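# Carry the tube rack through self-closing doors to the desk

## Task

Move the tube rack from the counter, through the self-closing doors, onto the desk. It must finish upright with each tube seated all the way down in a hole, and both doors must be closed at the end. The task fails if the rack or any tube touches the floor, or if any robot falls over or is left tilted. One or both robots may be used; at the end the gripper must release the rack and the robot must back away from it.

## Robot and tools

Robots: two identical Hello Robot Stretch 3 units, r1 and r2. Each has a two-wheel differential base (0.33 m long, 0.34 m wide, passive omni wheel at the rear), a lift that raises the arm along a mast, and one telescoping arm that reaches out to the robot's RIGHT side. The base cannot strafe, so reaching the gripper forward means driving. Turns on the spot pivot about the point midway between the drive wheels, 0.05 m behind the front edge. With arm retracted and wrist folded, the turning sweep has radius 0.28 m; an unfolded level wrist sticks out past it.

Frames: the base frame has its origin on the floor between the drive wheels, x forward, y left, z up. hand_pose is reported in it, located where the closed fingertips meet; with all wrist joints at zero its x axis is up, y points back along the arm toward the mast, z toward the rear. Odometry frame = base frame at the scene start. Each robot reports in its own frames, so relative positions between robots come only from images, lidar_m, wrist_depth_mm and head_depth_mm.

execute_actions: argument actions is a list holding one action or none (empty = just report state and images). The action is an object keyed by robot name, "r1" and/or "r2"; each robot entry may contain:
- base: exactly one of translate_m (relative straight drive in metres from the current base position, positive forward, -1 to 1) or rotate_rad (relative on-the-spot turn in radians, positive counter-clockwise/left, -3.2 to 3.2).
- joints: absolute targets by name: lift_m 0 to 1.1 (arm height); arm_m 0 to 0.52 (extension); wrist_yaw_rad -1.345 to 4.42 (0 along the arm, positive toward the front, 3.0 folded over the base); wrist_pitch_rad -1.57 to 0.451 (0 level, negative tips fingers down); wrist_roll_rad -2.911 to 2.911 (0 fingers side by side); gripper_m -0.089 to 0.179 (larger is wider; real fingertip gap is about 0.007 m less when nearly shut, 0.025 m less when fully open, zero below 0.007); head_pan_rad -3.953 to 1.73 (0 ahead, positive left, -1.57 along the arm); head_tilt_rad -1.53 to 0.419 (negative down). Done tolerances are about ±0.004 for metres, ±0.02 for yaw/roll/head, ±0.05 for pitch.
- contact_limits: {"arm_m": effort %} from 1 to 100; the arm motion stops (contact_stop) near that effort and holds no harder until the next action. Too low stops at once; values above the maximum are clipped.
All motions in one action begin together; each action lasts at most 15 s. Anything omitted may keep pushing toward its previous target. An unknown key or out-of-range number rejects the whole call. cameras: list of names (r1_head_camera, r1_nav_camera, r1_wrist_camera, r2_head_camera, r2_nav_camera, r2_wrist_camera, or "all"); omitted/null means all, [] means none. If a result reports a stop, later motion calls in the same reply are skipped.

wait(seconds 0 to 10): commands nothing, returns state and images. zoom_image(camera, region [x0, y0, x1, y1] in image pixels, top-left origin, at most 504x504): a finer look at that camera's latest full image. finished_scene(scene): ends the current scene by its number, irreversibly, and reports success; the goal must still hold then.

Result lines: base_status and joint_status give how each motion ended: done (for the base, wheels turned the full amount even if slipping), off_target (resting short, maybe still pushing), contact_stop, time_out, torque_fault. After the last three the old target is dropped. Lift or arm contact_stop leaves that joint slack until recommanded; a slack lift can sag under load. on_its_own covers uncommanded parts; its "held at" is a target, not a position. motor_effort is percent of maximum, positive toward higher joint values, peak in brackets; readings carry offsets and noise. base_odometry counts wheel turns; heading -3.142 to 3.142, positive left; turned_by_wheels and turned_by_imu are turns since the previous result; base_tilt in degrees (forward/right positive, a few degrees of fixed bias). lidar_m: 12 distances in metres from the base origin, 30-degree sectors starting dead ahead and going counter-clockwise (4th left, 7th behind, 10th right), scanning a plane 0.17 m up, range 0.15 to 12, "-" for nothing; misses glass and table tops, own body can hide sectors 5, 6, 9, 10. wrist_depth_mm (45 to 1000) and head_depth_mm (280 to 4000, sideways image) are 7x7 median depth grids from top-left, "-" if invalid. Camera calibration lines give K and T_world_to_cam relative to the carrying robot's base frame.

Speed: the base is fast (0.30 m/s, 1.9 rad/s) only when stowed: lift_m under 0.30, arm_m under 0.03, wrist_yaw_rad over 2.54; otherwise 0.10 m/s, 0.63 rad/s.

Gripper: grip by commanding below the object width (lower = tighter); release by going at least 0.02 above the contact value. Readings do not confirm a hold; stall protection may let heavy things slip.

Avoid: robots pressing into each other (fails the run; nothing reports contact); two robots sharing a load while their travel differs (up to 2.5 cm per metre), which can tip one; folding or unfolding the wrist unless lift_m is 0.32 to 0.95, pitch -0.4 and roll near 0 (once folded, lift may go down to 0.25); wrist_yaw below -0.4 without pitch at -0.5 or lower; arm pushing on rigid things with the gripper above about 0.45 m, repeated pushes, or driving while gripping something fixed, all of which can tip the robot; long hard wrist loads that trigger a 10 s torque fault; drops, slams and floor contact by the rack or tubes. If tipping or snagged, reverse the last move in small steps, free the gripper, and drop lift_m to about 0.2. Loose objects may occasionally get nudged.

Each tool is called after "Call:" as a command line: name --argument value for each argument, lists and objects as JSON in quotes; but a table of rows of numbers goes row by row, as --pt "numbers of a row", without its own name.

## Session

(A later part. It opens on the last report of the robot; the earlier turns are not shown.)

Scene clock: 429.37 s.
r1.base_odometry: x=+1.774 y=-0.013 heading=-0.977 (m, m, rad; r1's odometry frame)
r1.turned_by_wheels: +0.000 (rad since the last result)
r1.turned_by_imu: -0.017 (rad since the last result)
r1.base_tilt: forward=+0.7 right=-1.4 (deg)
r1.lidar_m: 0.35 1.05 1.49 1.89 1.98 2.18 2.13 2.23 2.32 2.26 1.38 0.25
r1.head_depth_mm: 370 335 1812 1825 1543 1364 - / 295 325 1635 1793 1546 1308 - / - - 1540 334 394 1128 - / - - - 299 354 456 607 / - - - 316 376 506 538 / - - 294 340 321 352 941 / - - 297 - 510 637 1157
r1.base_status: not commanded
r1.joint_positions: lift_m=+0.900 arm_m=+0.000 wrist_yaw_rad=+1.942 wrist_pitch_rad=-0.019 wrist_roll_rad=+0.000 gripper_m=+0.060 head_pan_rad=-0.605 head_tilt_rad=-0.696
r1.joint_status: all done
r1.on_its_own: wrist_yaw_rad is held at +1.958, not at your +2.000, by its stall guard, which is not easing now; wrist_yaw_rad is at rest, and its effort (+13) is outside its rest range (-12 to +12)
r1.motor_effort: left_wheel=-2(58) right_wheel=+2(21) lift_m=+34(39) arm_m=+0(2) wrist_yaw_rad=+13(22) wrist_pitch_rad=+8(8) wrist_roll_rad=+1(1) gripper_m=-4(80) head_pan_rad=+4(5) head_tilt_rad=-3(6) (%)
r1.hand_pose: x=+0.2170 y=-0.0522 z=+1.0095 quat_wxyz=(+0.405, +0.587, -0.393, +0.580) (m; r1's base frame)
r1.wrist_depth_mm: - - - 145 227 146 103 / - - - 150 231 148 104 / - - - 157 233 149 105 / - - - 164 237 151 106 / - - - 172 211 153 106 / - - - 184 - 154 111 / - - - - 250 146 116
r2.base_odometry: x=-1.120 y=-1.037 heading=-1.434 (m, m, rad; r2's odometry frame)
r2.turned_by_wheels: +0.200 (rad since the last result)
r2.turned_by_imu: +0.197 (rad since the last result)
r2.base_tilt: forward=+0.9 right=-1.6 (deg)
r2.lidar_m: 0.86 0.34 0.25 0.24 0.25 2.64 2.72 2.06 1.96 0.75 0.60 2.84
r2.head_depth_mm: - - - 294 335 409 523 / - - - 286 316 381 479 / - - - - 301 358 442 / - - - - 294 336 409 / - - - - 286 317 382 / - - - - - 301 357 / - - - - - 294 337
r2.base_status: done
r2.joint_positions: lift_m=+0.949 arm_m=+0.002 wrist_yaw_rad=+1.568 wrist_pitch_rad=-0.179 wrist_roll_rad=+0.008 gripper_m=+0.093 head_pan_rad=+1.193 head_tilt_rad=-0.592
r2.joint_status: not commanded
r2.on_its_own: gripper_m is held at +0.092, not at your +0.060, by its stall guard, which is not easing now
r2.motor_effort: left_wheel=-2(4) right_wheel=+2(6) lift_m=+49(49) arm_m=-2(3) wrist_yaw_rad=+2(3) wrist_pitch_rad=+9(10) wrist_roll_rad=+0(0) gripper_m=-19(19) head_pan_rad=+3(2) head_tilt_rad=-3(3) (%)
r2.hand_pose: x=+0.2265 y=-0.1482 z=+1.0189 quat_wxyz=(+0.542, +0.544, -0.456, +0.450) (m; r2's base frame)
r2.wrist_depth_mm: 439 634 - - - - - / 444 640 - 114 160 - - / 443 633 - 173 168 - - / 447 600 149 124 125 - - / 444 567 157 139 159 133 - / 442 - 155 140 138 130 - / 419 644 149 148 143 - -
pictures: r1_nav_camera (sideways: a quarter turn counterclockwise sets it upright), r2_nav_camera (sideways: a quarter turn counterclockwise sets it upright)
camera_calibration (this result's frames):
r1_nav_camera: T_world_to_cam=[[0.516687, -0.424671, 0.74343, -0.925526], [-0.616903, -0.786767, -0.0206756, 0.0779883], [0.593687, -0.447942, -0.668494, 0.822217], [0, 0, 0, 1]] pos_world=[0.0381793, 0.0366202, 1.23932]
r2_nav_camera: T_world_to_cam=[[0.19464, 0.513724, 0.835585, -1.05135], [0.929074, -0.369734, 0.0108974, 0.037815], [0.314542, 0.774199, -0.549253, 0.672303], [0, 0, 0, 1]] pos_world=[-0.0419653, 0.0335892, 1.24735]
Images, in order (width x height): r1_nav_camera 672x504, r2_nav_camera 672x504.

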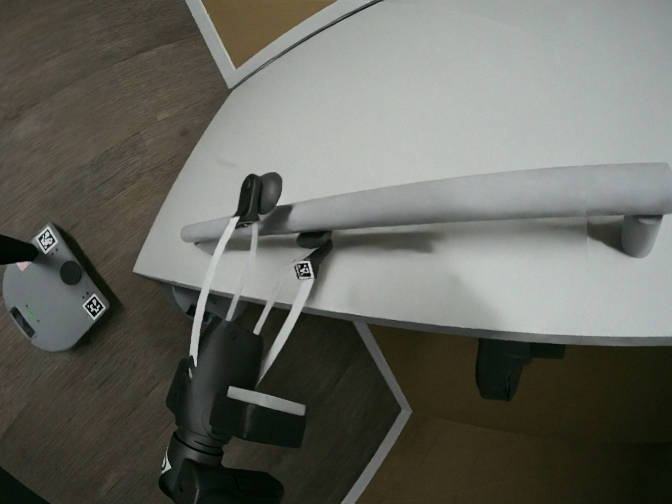

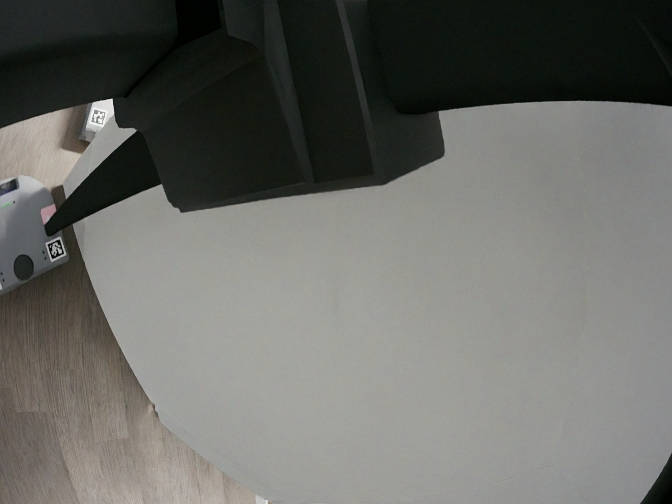

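Call:
execute_actions --actions '[{"r1":{"joints":{"gripper_m":0.15}}}]' --cameras '[]'

Call:
execute_actions --actions '[{"r1":{"base":{"translate_m":-0.25}}}]' --cameras '["r2_nav_camera","r1_nav_camera"]'

Scene clock: 439.10 s.
r1.base_odometry: x=+1.774 y=-0.013 heading=-0.977 (m, m, rad; r1's odometry frame)
r1.turned_by_wheels: +0.000 (rad since the last result)
r1.turned_by_imu: -0.001 (rad since the last result)
r1.base_tilt: forward=+0.9 right=-1.5 (deg)
r1.lidar_m: 0.44 1.05 1.49 1.89 1.98 2.18 2.13 2.22 2.32 2.26 0.33 0.32
r1.head_depth_mm: 370 336 1813 1828 1540 1357 - / 296 320 1615 1788 1545 1258 - / - 290 322 376 453 603 - / - 296 339 399 507 590 828 / 284 305 349 324 377 525 941 / - - 393 440 564 751 1109 / 304 344 400 485 617 845 1154
r1.base_status: not commanded
r1.joint_positions: lift_m=+0.900 arm_m=+0.000 wrist_yaw_rad=+1.899 wrist_pitch_rad=-0.019 wrist_roll_rad=+0.000 gripper_m=+0.150 head_pan_rad=-0.605 head_tilt_rad=-0.696
r1.joint_status: all done
r1.on_its_own: wrist_yaw_rad is held at +1.911, not at your +2.000, by its stall guard, which is not easing now
r1.motor_effort: left_wheel=-1(3) right_wheel=+2(5) lift_m=+34(34) arm_m=+0(1) wrist_yaw_rad=+9(26) wrist_pitch_rad=+7(7) wrist_roll_rad=+1(1) gripper_m=-2(83) head_pan_rad=+4(3) head_tilt_rad=-3(3) (%)
r1.hand_pose: x=+0.2207 y=-0.0624 z=+1.0094 quat_wxyz=(+0.417, +0.579, -0.406, +0.571) (m; r1's base frame)
r1.wrist_depth_mm: - - - 725 335 192 164 / - - - 733 345 194 165 / - - - 773 352 205 167 / - - - 811 356 208 170 / - - - 886 371 202 171 / - - - 928 374 - 167 / - - - - 202 227 167
r2.base_odometry: x=-1.120 y=-1.037 heading=-1.434 (m, m, rad; r2's odometry frame)
r2.turned_by_wheels: +0.000 (rad since the last result)
r2.turned_by_imu: +0.000 (rad since the last result)
r2.base_tilt: forward=+0.9 right=-1.7 (deg)
r2.lidar_m: 0.85 0.28 0.19 0.18 0.18 0.24 2.72 2.06 1.96 0.75 0.60 2.85
r2.head_depth_mm: - - - - - 325 424 / - - - - - 304 376 / - - - - - 290 337 / - - - - - - 310 / - - - - - - 295 / - - - - - - - / - - - - - - -
r2.base_status: not commanded
r2.joint_positions: lift_m=+0.949 arm_m=+0.002 wrist_yaw_rad=+1.569 wrist_pitch_rad=-0.179 wrist_roll_rad=+0.008 gripper_m=+0.093 head_pan_rad=+1.193 head_tilt_rad=-0.594
r2.joint_status: not commanded
r2.on_its_own: gripper_m is held at +0.092, not at your +0.060, by its stall guard, which is not easing now
r2.motor_effort: left_wheel=-1(2) right_wheel=+2(3) lift_m=+48(49) arm_m=-2(2) wrist_yaw_rad=+1(2) wrist_pitch_rad=+10(9) wrist_roll_rad=+0(0) gripper_m=-19(19) head_pan_rad=+2(3) head_tilt_rad=-2(3) (%)
r2.hand_pose: x=+0.2265 y=-0.1479 z=+1.0189 quat_wxyz=(+0.542, +0.544, -0.456, +0.451) (m; r2's base frame)
r2.wrist_depth_mm: 426 627 - - - - - / 426 649 - 114 161 - - / 423 623 - 173 169 - - / 421 584 149 124 126 - - / 422 544 158 140 171 133 - / 408 - 155 141 139 130 - / 392 616 149 147 143 - -
pictures: none
No camera images: the call's "cameras" was empty. Leave "cameras" out to get every camera's image.

Scene clock: 442.83 s.
r1.base_odometry: x=+1.634 y=+0.195 heading=-0.977 (m, m, rad; r1's odometry frame)
r1.turned_by_wheels: +0.000 (rad since the last result)
r1.turned_by_imu: -0.003 (rad since the last result)
r1.base_tilt: forward=+0.8 right=-1.3 (deg)
r1.lidar_m: 0.61 1.32 1.85 1.90 1.98 1.93 1.88 1.96 2.32 2.25 1.74 0.53
r1.head_depth_mm: 1669 1920 2152 1826 1539 1363 - / 1538 1762 2043 1840 1549 1332 - / 1434 1624 1861 1850 1567 1296 - / 524 1505 1713 1837 1342 1206 1186 / 483 1400 1588 1741 818 1021 1192 / 454 497 561 665 799 1100 1196 / 435 500 573 623 904 1238 1222
r1.base_status: done
r1.joint_positions: lift_m=+0.900 arm_m=+0.000 wrist_yaw_rad=+1.908 wrist_pitch_rad=-0.019 wrist_roll_rad=+0.000 gripper_m=+0.150 head_pan_rad=-0.605 head_tilt_rad=-0.696
r1.joint_status: not commanded
r1.on_its_own: wrist_yaw_rad is held at +1.911, not at your +2.000, by its stall guard, which is not easing now
r1.motor_effort: left_wheel=+1(6) right_wheel=+0(4) lift_m=+34(34) arm_m=+0(0) wrist_yaw_rad=+2(9) wrist_pitch_rad=+7(7) wrist_roll_rad=+1(1) gripper_m=+1(3) head_pan_rad=+4(4) head_tilt_rad=-3(2) (%)
r1.hand_pose: x=+0.2200 y=-0.0603 z=+1.0094 quat_wxyz=(+0.415, +0.581, -0.403, +0.573) (m; r1's base frame)
r1.wrist_depth_mm: - - - - 603 386 330 / - - - - 610 393 599 / - - - - 620 400 960 / - - - - 644 403 - / - - - - 648 382 - / - - - - 662 - - / - - - - 682 446 -
r2.base_odometry: x=-1.120 y=-1.037 heading=-1.434 (m, m, rad; r2's odometry frame)
r2.turned_by_wheels: +0.000 (rad since the last result)
r2.turned_by_imu: +0.000 (rad since the last result)
r2.base_tilt: forward=+1.1 right=-1.6 (deg)
r2.lidar_m: 0.86 0.28 0.19 0.18 0.19 0.24 2.70 2.06 1.96 0.74 0.60 2.85
r2.head_depth_mm: - - - - - 325 424 / - - - - - 304 376 / - - - - - 290 337 / - - - - - - 309 / - - - - - - 295 / - - - - - - - / - - - - - - -
r2.base_status: not commanded
r2.joint_positions: lift_m=+0.949 arm_m=+0.002 wrist_yaw_rad=+1.569 wrist_pitch_rad=-0.179 wrist_roll_rad=+0.008 gripper_m=+0.093 head_pan_rad=+1.193 head_tilt_rad=-0.594
r2.joint_status: not commanded
r2.on_its_own: gripper_m is held at +0.092, not at your +0.060, by its stall guard, which is not easing now
r2.motor_effort: left_wheel=-1(1) right_wheel=+1(2) lift_m=+48(48) arm_m=-1(1) wrist_yaw_rad=+1(1) wrist_pitch_rad=+9(10) wrist_roll_rad=+0(0) gripper_m=-19(19) head_pan_rad=+4(3) head_tilt_rad=-3(2) (%)
r2.hand_pose: x=+0.2265 y=-0.1479 z=+1.0189 quat_wxyz=(+0.542, +0.544, -0.456, +0.451) (m; r2's base frame)
r2.wrist_depth_mm: 426 629 - - - - - / 426 647 - 115 161 - - / 424 624 - 173 168 - - / 421 587 150 124 126 - - / 421 546 157 139 171 133 - / 409 - 155 141 139 131 - / 390 623 149 147 143 - -
pictures: r1_nav_camera (sideways: a quarter turn counterclockwise sets it upright), r2_nav_camera (sideways: a quarter turn counterclockwise sets it upright)
camera_calibration (this result's frames):
r1_nav_camera: T_world_to_cam=[[0.516687, -0.424671, 0.743431, -0.925526], [-0.616904, -0.786767, -0.0206756, 0.0779883], [0.593687, -0.447942, -0.668493, 0.822216], [0, 0, 0, 1]] pos_world=[0.0381794, 0.0366202, 1.23932]
r2_nav_camera: T_world_to_cam=[[0.195004, 0.515133, 0.834633, -1.05011], [0.929203, -0.36941, 0.0108989, 0.0378123], [0.313936, 0.773417, -0.550699, 0.674189], [0, 0, 0, 1]] pos_world=[-0.0420112, 0.0334855, 1.24732]
Images, in order (width x height): r1_nav_camera 672x504, r2_nav_camera 672x504.

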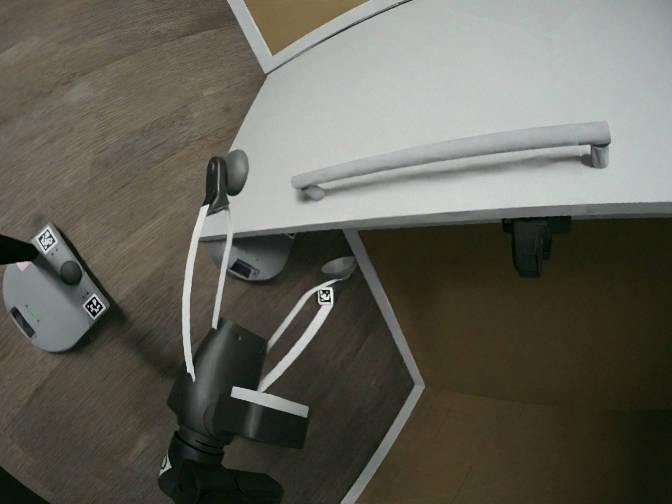

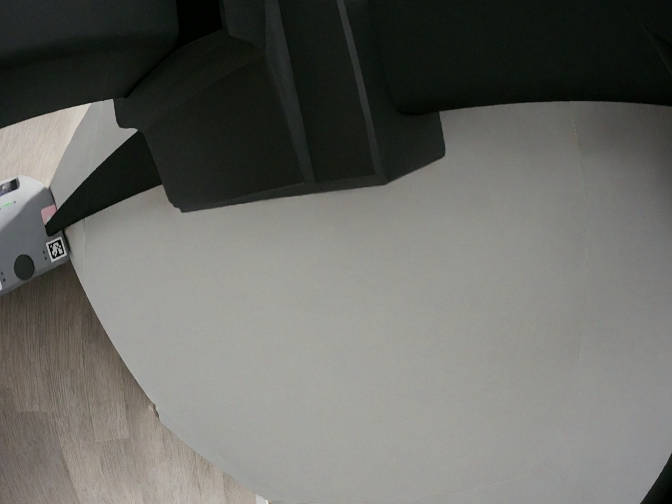

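Call:
execute_actions --actions '[{"r1":{"base":{"translate_m":-0.15},"joints":{"wrist_pitch_rad":-0.4,"gripper_m":0.03,"head_pan_rad":0,"head_tilt_rad":-0.6}}}]' --cameras '[]'

Call:
execute_actions --actions '[{"r1":{"base":{"rotate_rad":-1.57},"joints":{"wrist_yaw_rad":3.0}}}]' --cameras '[]'

Call:
execute_actions --actions '[{"r1":{"base":{"translate_m":0.71}}}]' --cameras '[]'

Call:
execute_actions --actions '[{"r1":{"base":{"rotate_rad":2.17}}}]' --cameras '["r1_nav_camera","r1_head_camera"]'

Scene clock: 452.30 s.
r1.base_odometry: x=+1.550 y=+0.319 heading=-0.977 (m, m, rad; r1's odometry frame)
r1.turned_by_wheels: +0.000 (rad since the last result)
r1.turned_by_imu: -0.003 (rad since the last result)
r1.base_tilt: forward=+0.8 right=-1.5 (deg)
r1.lidar_m: 0.72 1.47 1.96 1.90 1.98 1.78 1.73 1.81 2.31 2.25 1.94 0.67
r1.head_depth_mm: 558 608 672 810 1419 1235 1221 / 559 636 715 813 933 1107 1219 / 696 765 854 950 1114 1311 1230 / 794 888 1010 1174 1397 1422 1233 / 923 1054 1233 1474 1649 1428 1234 / 1103 1280 1482 1709 1713 1434 1245 / 1190 1338 1496 1700 1710 1440 1246
r1.base_status: done
r1.joint_positions: lift_m=+0.900 arm_m=+0.000 wrist_yaw_rad=+1.908 wrist_pitch_rad=-0.412 wrist_roll_rad=+0.000 gripper_m=+0.030 head_pan_rad=-0.007 head_tilt_rad=-0.606
r1.joint_status: all done
r1.on_its_own: wrist_yaw_rad is held at +1.911, not at your +2.000, by its stall guard, which is not easing now
r1.motor_effort: left_wheel=+1(5) right_wheel=+0(2) lift_m=+34(34) arm_m=+0(1) wrist_yaw_rad=+2(2) wrist_pitch_rad=+4(6) wrist_roll_rad=+1(1) gripper_m=+0(82) head_pan_rad=+5(50) head_tilt_rad=+4(17) (%)
r1.hand_pose: x=+0.1912 y=-0.0705 z=+0.9137 quat_wxyz=(+0.519, +0.648, -0.282, +0.481) (m; r1's base frame)
r1.wrist_depth_mm: - - - - 739 506 - / - - - - 770 543 - / - - - - 810 - - / - - - - 847 - - / - - - - 816 - - / - - - - 954 - - / - - - - - 954 -
r2.base_odometry: x=-1.120 y=-1.037 heading=-1.434 (m, m, rad; r2's odometry frame)
r2.turned_by_wheels: +0.000 (rad since the last result)
r2.turned_by_imu: +0.000 (rad since the last result)
r2.base_tilt: forward=+1.0 right=-1.7 (deg)
r2.lidar_m: 0.86 0.28 0.19 0.18 0.18 0.24 2.72 2.06 1.96 0.75 0.60 2.85
r2.head_depth_mm: - - - - - 325 425 / - - - - - 304 376 / - - - - - 290 337 / - - - - - - 310 / - - - - - - 295 / - - - - - - - / - - - - - - -
r2.base_status: not commanded
r2.joint_positions: lift_m=+0.949 arm_m=+0.002 wrist_yaw_rad=+1.569 wrist_pitch_rad=-0.179 wrist_roll_rad=+0.008 gripper_m=+0.093 head_pan_rad=+1.193 head_tilt_rad=-0.594
r2.joint_status: not commanded
r2.on_its_own: gripper_m is held at +0.092, not at your +0.060, by its stall guard, which is not easing now
r2.motor_effort: left_wheel=-1(1) right_wheel=+2(2) lift_m=+48(48) arm_m=-2(2) wrist_yaw_rad=+1(0) wrist_pitch_rad=+9(10) wrist_roll_rad=+0(0) gripper_m=-19(19) head_pan_rad=+2(2) head_tilt_rad=-2(2) (%)
r2.hand_pose: x=+0.2265 y=-0.1479 z=+1.0189 quat_wxyz=(+0.542, +0.544, -0.456, +0.451) (m; r2's base frame)
r2.wrist_depth_mm: 425 629 - - - - - / 424 637 - 115 161 - - / 422 631 - 173 169 - - / 424 582 150 124 126 - - / 421 545 158 139 171 133 - / 410 - 155 141 139 131 - / 391 637 149 147 143 - -
pictures: none
No camera images: the call's "cameras" was empty. Leave "cameras" out to get every camera's image.

Scene clock: 455.77 s.
r1.base_odometry: x=+1.550 y=+0.319 heading=-2.547 (m, m, rad; r1's odometry frame)
r1.turned_by_wheels: -1.570 (rad since the last result)
r1.turned_by_imu: -1.567 (rad since the last result)
r1.base_tilt: forward=+0.8 right=-1.3 (deg)
r1.lidar_m: 2.24 1.95 0.67 0.72 1.47 1.96 1.90 1.99 1.78 1.73 1.81 2.31
r1.head_depth_mm: 1954 2157 2402 2023 1655 1401 1221 / 1937 2161 2384 2045 1654 1417 1223 / 1949 2154 2389 2057 1669 1417 1227 / 1943 2137 2389 2085 1690 1419 1233 / 1922 2142 2400 2087 1697 1430 1234 / 1930 2143 2410 2085 1702 1433 1243 / 1926 2139 2397 2115 1716 1442 1245
r1.base_status: done
r1.joint_positions: lift_m=+0.900 arm_m=+0.000 wrist_yaw_rad=+2.997 wrist_pitch_rad=-0.412 wrist_roll_rad=+0.000 gripper_m=+0.030 head_pan_rad=-0.007 head_tilt_rad=-0.606
r1.joint_status: all done
r1.motor_effort: left_wheel=+2(7) right_wheel=-1(3) lift_m=+34(34) arm_m=+0(0) wrist_yaw_rad=+2(4) wrist_pitch_rad=+4(4) wrist_roll_rad=+1(1) gripper_m=-1(0) head_pan_rad=+4(5) head_tilt_rad=+4(4) (%)
r1.hand_pose: x=+0.0111 y=+0.0779 z=+0.9137 quat_wxyz=(+0.195, +0.700, +0.095, +0.680) (m; r1's base frame)
r1.wrist_depth_mm: - - - 751 - - - / - - - 798 - - - / - - - 923 - - - / - - - - - - - / - - - - - - - / - - - - - - - / - - - - - - -
r2.base_odometry: x=-1.120 y=-1.037 heading=-1.434 (m, m, rad; r2's odometry frame)
r2.turned_by_wheels: +0.000 (rad since the last result)
r2.turned_by_imu: +0.000 (rad since the last result)
r2.base_tilt: forward=+0.9 right=-1.8 (deg)
r2.lidar_m: 0.85 0.28 0.19 0.18 0.18 0.24 2.71 2.07 1.96 0.75 0.60 2.85
r2.head_depth_mm: - - - - - 325 425 / - - - - - 304 376 / - - - - - 290 337 / - - - - - - 310 / - - - - - - 295 / - - - - - - - / - - - - - - -
r2.base_status: not commanded
r2.joint_positions: lift_m=+0.949 arm_m=+0.002 wrist_yaw_rad=+1.569 wrist_pitch_rad=-0.179 wrist_roll_rad=+0.008 gripper_m=+0.093 head_pan_rad=+1.193 head_tilt_rad=-0.594
r2.joint_status: not commanded
r2.on_its_own: gripper_m is held at +0.092, not at your +0.060, by its stall guard, which is not easing now
r2.motor_effort: left_wheel=-1(1) right_wheel=+2(2) lift_m=+48(48) arm_m=-1(1) wrist_yaw_rad=+1(1) wrist_pitch_rad=+10(10) wrist_roll_rad=+0(0) gripper_m=-19(19) head_pan_rad=+2(2) head_tilt_rad=-2(2) (%)
r2.hand_pose: x=+0.2265 y=-0.1479 z=+1.0189 quat_wxyz=(+0.542, +0.544, -0.456, +0.451) (m; r2's base frame)
r2.wrist_depth_mm: 423 625 - - - - - / 424 641 - 115 161 - - / 423 628 - 173 168 - - / 420 588 150 124 126 - - / 420 546 158 140 170 133 - / 410 - 155 140 138 131 - / 390 623 149 147 143 - -
pictures: none
No camera images: the call's "cameras" was empty. Leave "cameras" out to get every camera's image.

Scene clock: 464.10 s.
r1.base_odometry: x=+0.962 y=-0.079 heading=-2.547 (m, m, rad; r1's odometry frame)
r1.turned_by_wheels: +0.000 (rad since the last result)
r1.turned_by_imu: +0.005 (rad since the last result)
r1.base_tilt: forward=+0.9 right=-1.4 (deg)
r1.lidar_m: 1.53 1.62 1.43 1.38 0.79 2.05 2.61 2.40 1.80 1.75 1.84 1.59
r1.head_depth_mm: 1314 1448 1647 1855 1664 1405 1217 / 1315 1450 1641 1865 1672 1410 1224 / 1323 1434 1629 1881 1675 1411 1227 / 1317 1434 1645 1867 1679 1423 1226 / 1311 1434 1639 1868 1693 1430 1237 / 1320 1463 1637 1863 1702 1436 1242 / 1309 1454 1634 1866 1707 1444 1245
r1.base_status: done
r1.joint_positions: lift_m=+0.900 arm_m=+0.000 wrist_yaw_rad=+2.997 wrist_pitch_rad=-0.412 wrist_roll_rad=+0.000 gripper_m=+0.030 head_pan_rad=-0.007 head_tilt_rad=-0.606
r1.joint_status: not commanded
r1.motor_effort: left_wheel=+1(6) right_wheel=-1(1) lift_m=+34(34) arm_m=+0(0) wrist_yaw_rad=+2(2) wrist_pitch_rad=+5(5) wrist_roll_rad=+1(1) gripper_m=+0(0) head_pan_rad=+4(5) head_tilt_rad=+4(4) (%)
r1.hand_pose: x=+0.0111 y=+0.0779 z=+0.9137 quat_wxyz=(+0.194, +0.700, +0.095, +0.680) (m; r1's base frame)
r1.wrist_depth_mm: - - - - - - - / 828 - - - - - - / 796 - - - - - - / - - - - - - - / - - - - - - - / - - - - - - - / - - - - - - -
r2.base_odometry: x=-1.120 y=-1.037 heading=-1.434 (m, m, rad; r2's odometry frame)
r2.turned_by_wheels: +0.000 (rad since the last result)
r2.turned_by_imu: -0.001 (rad since the last result)
r2.base_tilt: forward=+0.9 right=-1.7 (deg)
r2.lidar_m: 0.86 0.28 0.19 0.18 0.18 0.24 0.81 2.06 1.96 0.75 0.60 2.85
r2.head_depth_mm: - - - - - 325 425 / - - - - - 304 376 / - - - - - 290 337 / - - - - - - 310 / - - - - - - 295 / - - - - - - - / - - - - - - -
r2.base_status: not commanded
r2.joint_positions: lift_m=+0.949 arm_m=+0.002 wrist_yaw_rad=+1.569 wrist_pitch_rad=-0.179 wrist_roll_rad=+0.008 gripper_m=+0.093 head_pan_rad=+1.193 head_tilt_rad=-0.594
r2.joint_status: not commanded
r2.on_its_own: gripper_m is held at +0.092, not at your +0.060, by its stall guard, which is not easing now
r2.motor_effort: left_wheel=-1(1) right_wheel=+1(1) lift_m=+48(49) arm_m=-2(1) wrist_yaw_rad=+1(0) wrist_pitch_rad=+9(10) wrist_roll_rad=+0(0) gripper_m=-19(19) head_pan_rad=+2(2) head_tilt_rad=-2(3) (%)
r2.hand_pose: x=+0.2265 y=-0.1479 z=+1.0189 quat_wxyz=(+0.542, +0.544, -0.456, +0.451) (m; r2's base frame)
r2.wrist_depth_mm: 423 627 - - - - - / 425 647 - 115 161 - - / 422 624 - 173 169 - - / 424 592 150 124 126 - - / 419 546 158 139 171 133 - / 408 - 155 141 139 130 - / 393 630 149 147 143 - -
pictures: none
No camera images: the call's "cameras" was empty. Leave "cameras" out to get every camera's image.

Scene clock: 468.47 s.
r1.base_odometry: x=+0.962 y=-0.079 heading=-0.377 (m, m, rad; r1's odometry frame)
r1.turned_by_wheels: +2.170 (rad since the last result)
r1.turned_by_imu: +2.164 (rad since the last result)
r1.base_tilt: forward=+0.8 right=-1.5 (deg)
r1.lidar_m: 0.79 2.25 2.61 2.24 1.78 1.75 1.89 1.56 1.54 1.66 1.40 1.38
r1.head_depth_mm: 801 3289 2637 2037 1665 1402 1217 / 716 3512 2668 2049 1671 1261 1222 / 642 3112 2665 2063 1684 1268 1224 / 641 865 977 1051 1252 1328 1228 / 678 827 923 1970 1694 1427 1232 / 1555 1856 2138 2086 1712 1439 1242 / 1765 2018 2353 2106 1711 1446 1249
r1.base_status: done
r1.joint_positions: lift_m=+0.900 arm_m=+0.000 wrist_yaw_rad=+2.997 wrist_pitch_rad=-0.412 wrist_roll_rad=+0.000 gripper_m=+0.030 head_pan_rad=-0.007 head_tilt_rad=-0.606
r1.joint_status: not commanded
r1.motor_effort: left_wheel=-2(6) right_wheel=+2(4) lift_m=+35(35) arm_m=+0(0) wrist_yaw_rad=+2(2) wrist_pitch_rad=+5(5) wrist_roll_rad=+1(1) gripper_m=+0(0) head_pan_rad=+4(4) head_tilt_rad=+4(4) (%)
r1.hand_pose: x=+0.0111 y=+0.0779 z=+0.9137 quat_wxyz=(+0.194, +0.700, +0.095, +0.680) (m; r1's base frame)
r1.wrist_depth_mm: - - - - - - - / - - - - - - - / - - - - - - - / - - - - - - - / - - - - - - - / - - - - - - - / - - - - - - -
r2.base_odometry: x=-1.120 y=-1.037 heading=-1.434 (m, m, rad; r2's odometry frame)
r2.turned_by_wheels: +0.000 (rad since the last result)
r2.turned_by_imu: +0.000 (rad since the last result)
r2.base_tilt: forward=+1.0 right=-1.6 (deg)
r2.lidar_m: 0.85 0.28 0.19 0.18 0.18 0.24 0.94 2.05 1.96 0.75 0.60 2.85
r2.head_depth_mm: - - - - - 325 424 / - - - - - 304 376 / - - - - - 290 337 / - - - - - - 310 / - - - - - - 295 / - - - - - - - / - - - - - - -
r2.base_status: not commanded
r2.joint_positions: lift_m=+0.949 arm_m=+0.002 wrist_yaw_rad=+1.569 wrist_pitch_rad=-0.179 wrist_roll_rad=+0.008 gripper_m=+0.093 head_pan_rad=+1.193 head_tilt_rad=-0.594
r2.joint_status: not commanded
r2.on_its_own: gripper_m is held at +0.092, not at your +0.060, by its stall guard, which is not easing now
r2.motor_effort: left_wheel=-1(1) right_wheel=+2(2) lift_m=+49(48) arm_m=-3(2) wrist_yaw_rad=+2(1) wrist_pitch_rad=+10(10) wrist_roll_rad=+0(0) gripper_m=-19(19) head_pan_rad=+2(2) head_tilt_rad=-2(2) (%)
r2.hand_pose: x=+0.2265 y=-0.1479 z=+1.0189 quat_wxyz=(+0.542, +0.544, -0.456, +0.451) (m; r2's base frame)
r2.wrist_depth_mm: 424 622 - - - - - / 425 646 - 115 160 - - / 427 633 - 173 168 - - / 422 579 150 124 126 - - / 422 541 158 140 170 133 - / 409 - 155 140 139 130 - / 389 621 149 148 143 - -
pictures: r1_head_camera (sideways: a quarter turn clockwise sets it upright), r1_nav_camera (sideways: a quarter turn counterclockwise sets it upright)
camera_calibration (this result's frames):
r1_head_camera: T_world_to_cam=[[-0.595, 0.0348622, -0.80297, 1.06947], [0.0174153, 0.999383, 0.0304851, -0.039104], [0.803537, 0.00415465, -0.59524, 0.728966], [0, 0, 0, 1]] pos_world=[0.0512666, -0.00123295, 1.29386]
r1_nav_camera: T_world_to_cam=[[0.596548, -0.0593717, 0.800378, -1.00024], [-0.0644736, -0.997582, -0.025946, 0.0814826], [0.799983, -0.0361253, -0.598934, 0.730473], [0, 0, 0, 1]] pos_world=[0.0175802, 0.0482879, 1.24019]
Images, in order (width x height): r1_head_camera 896x504, r1_nav_camera 672x504.

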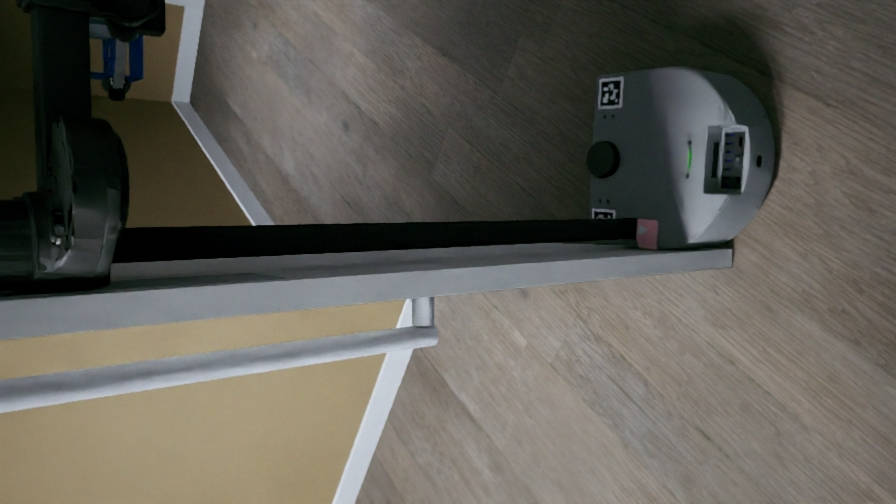

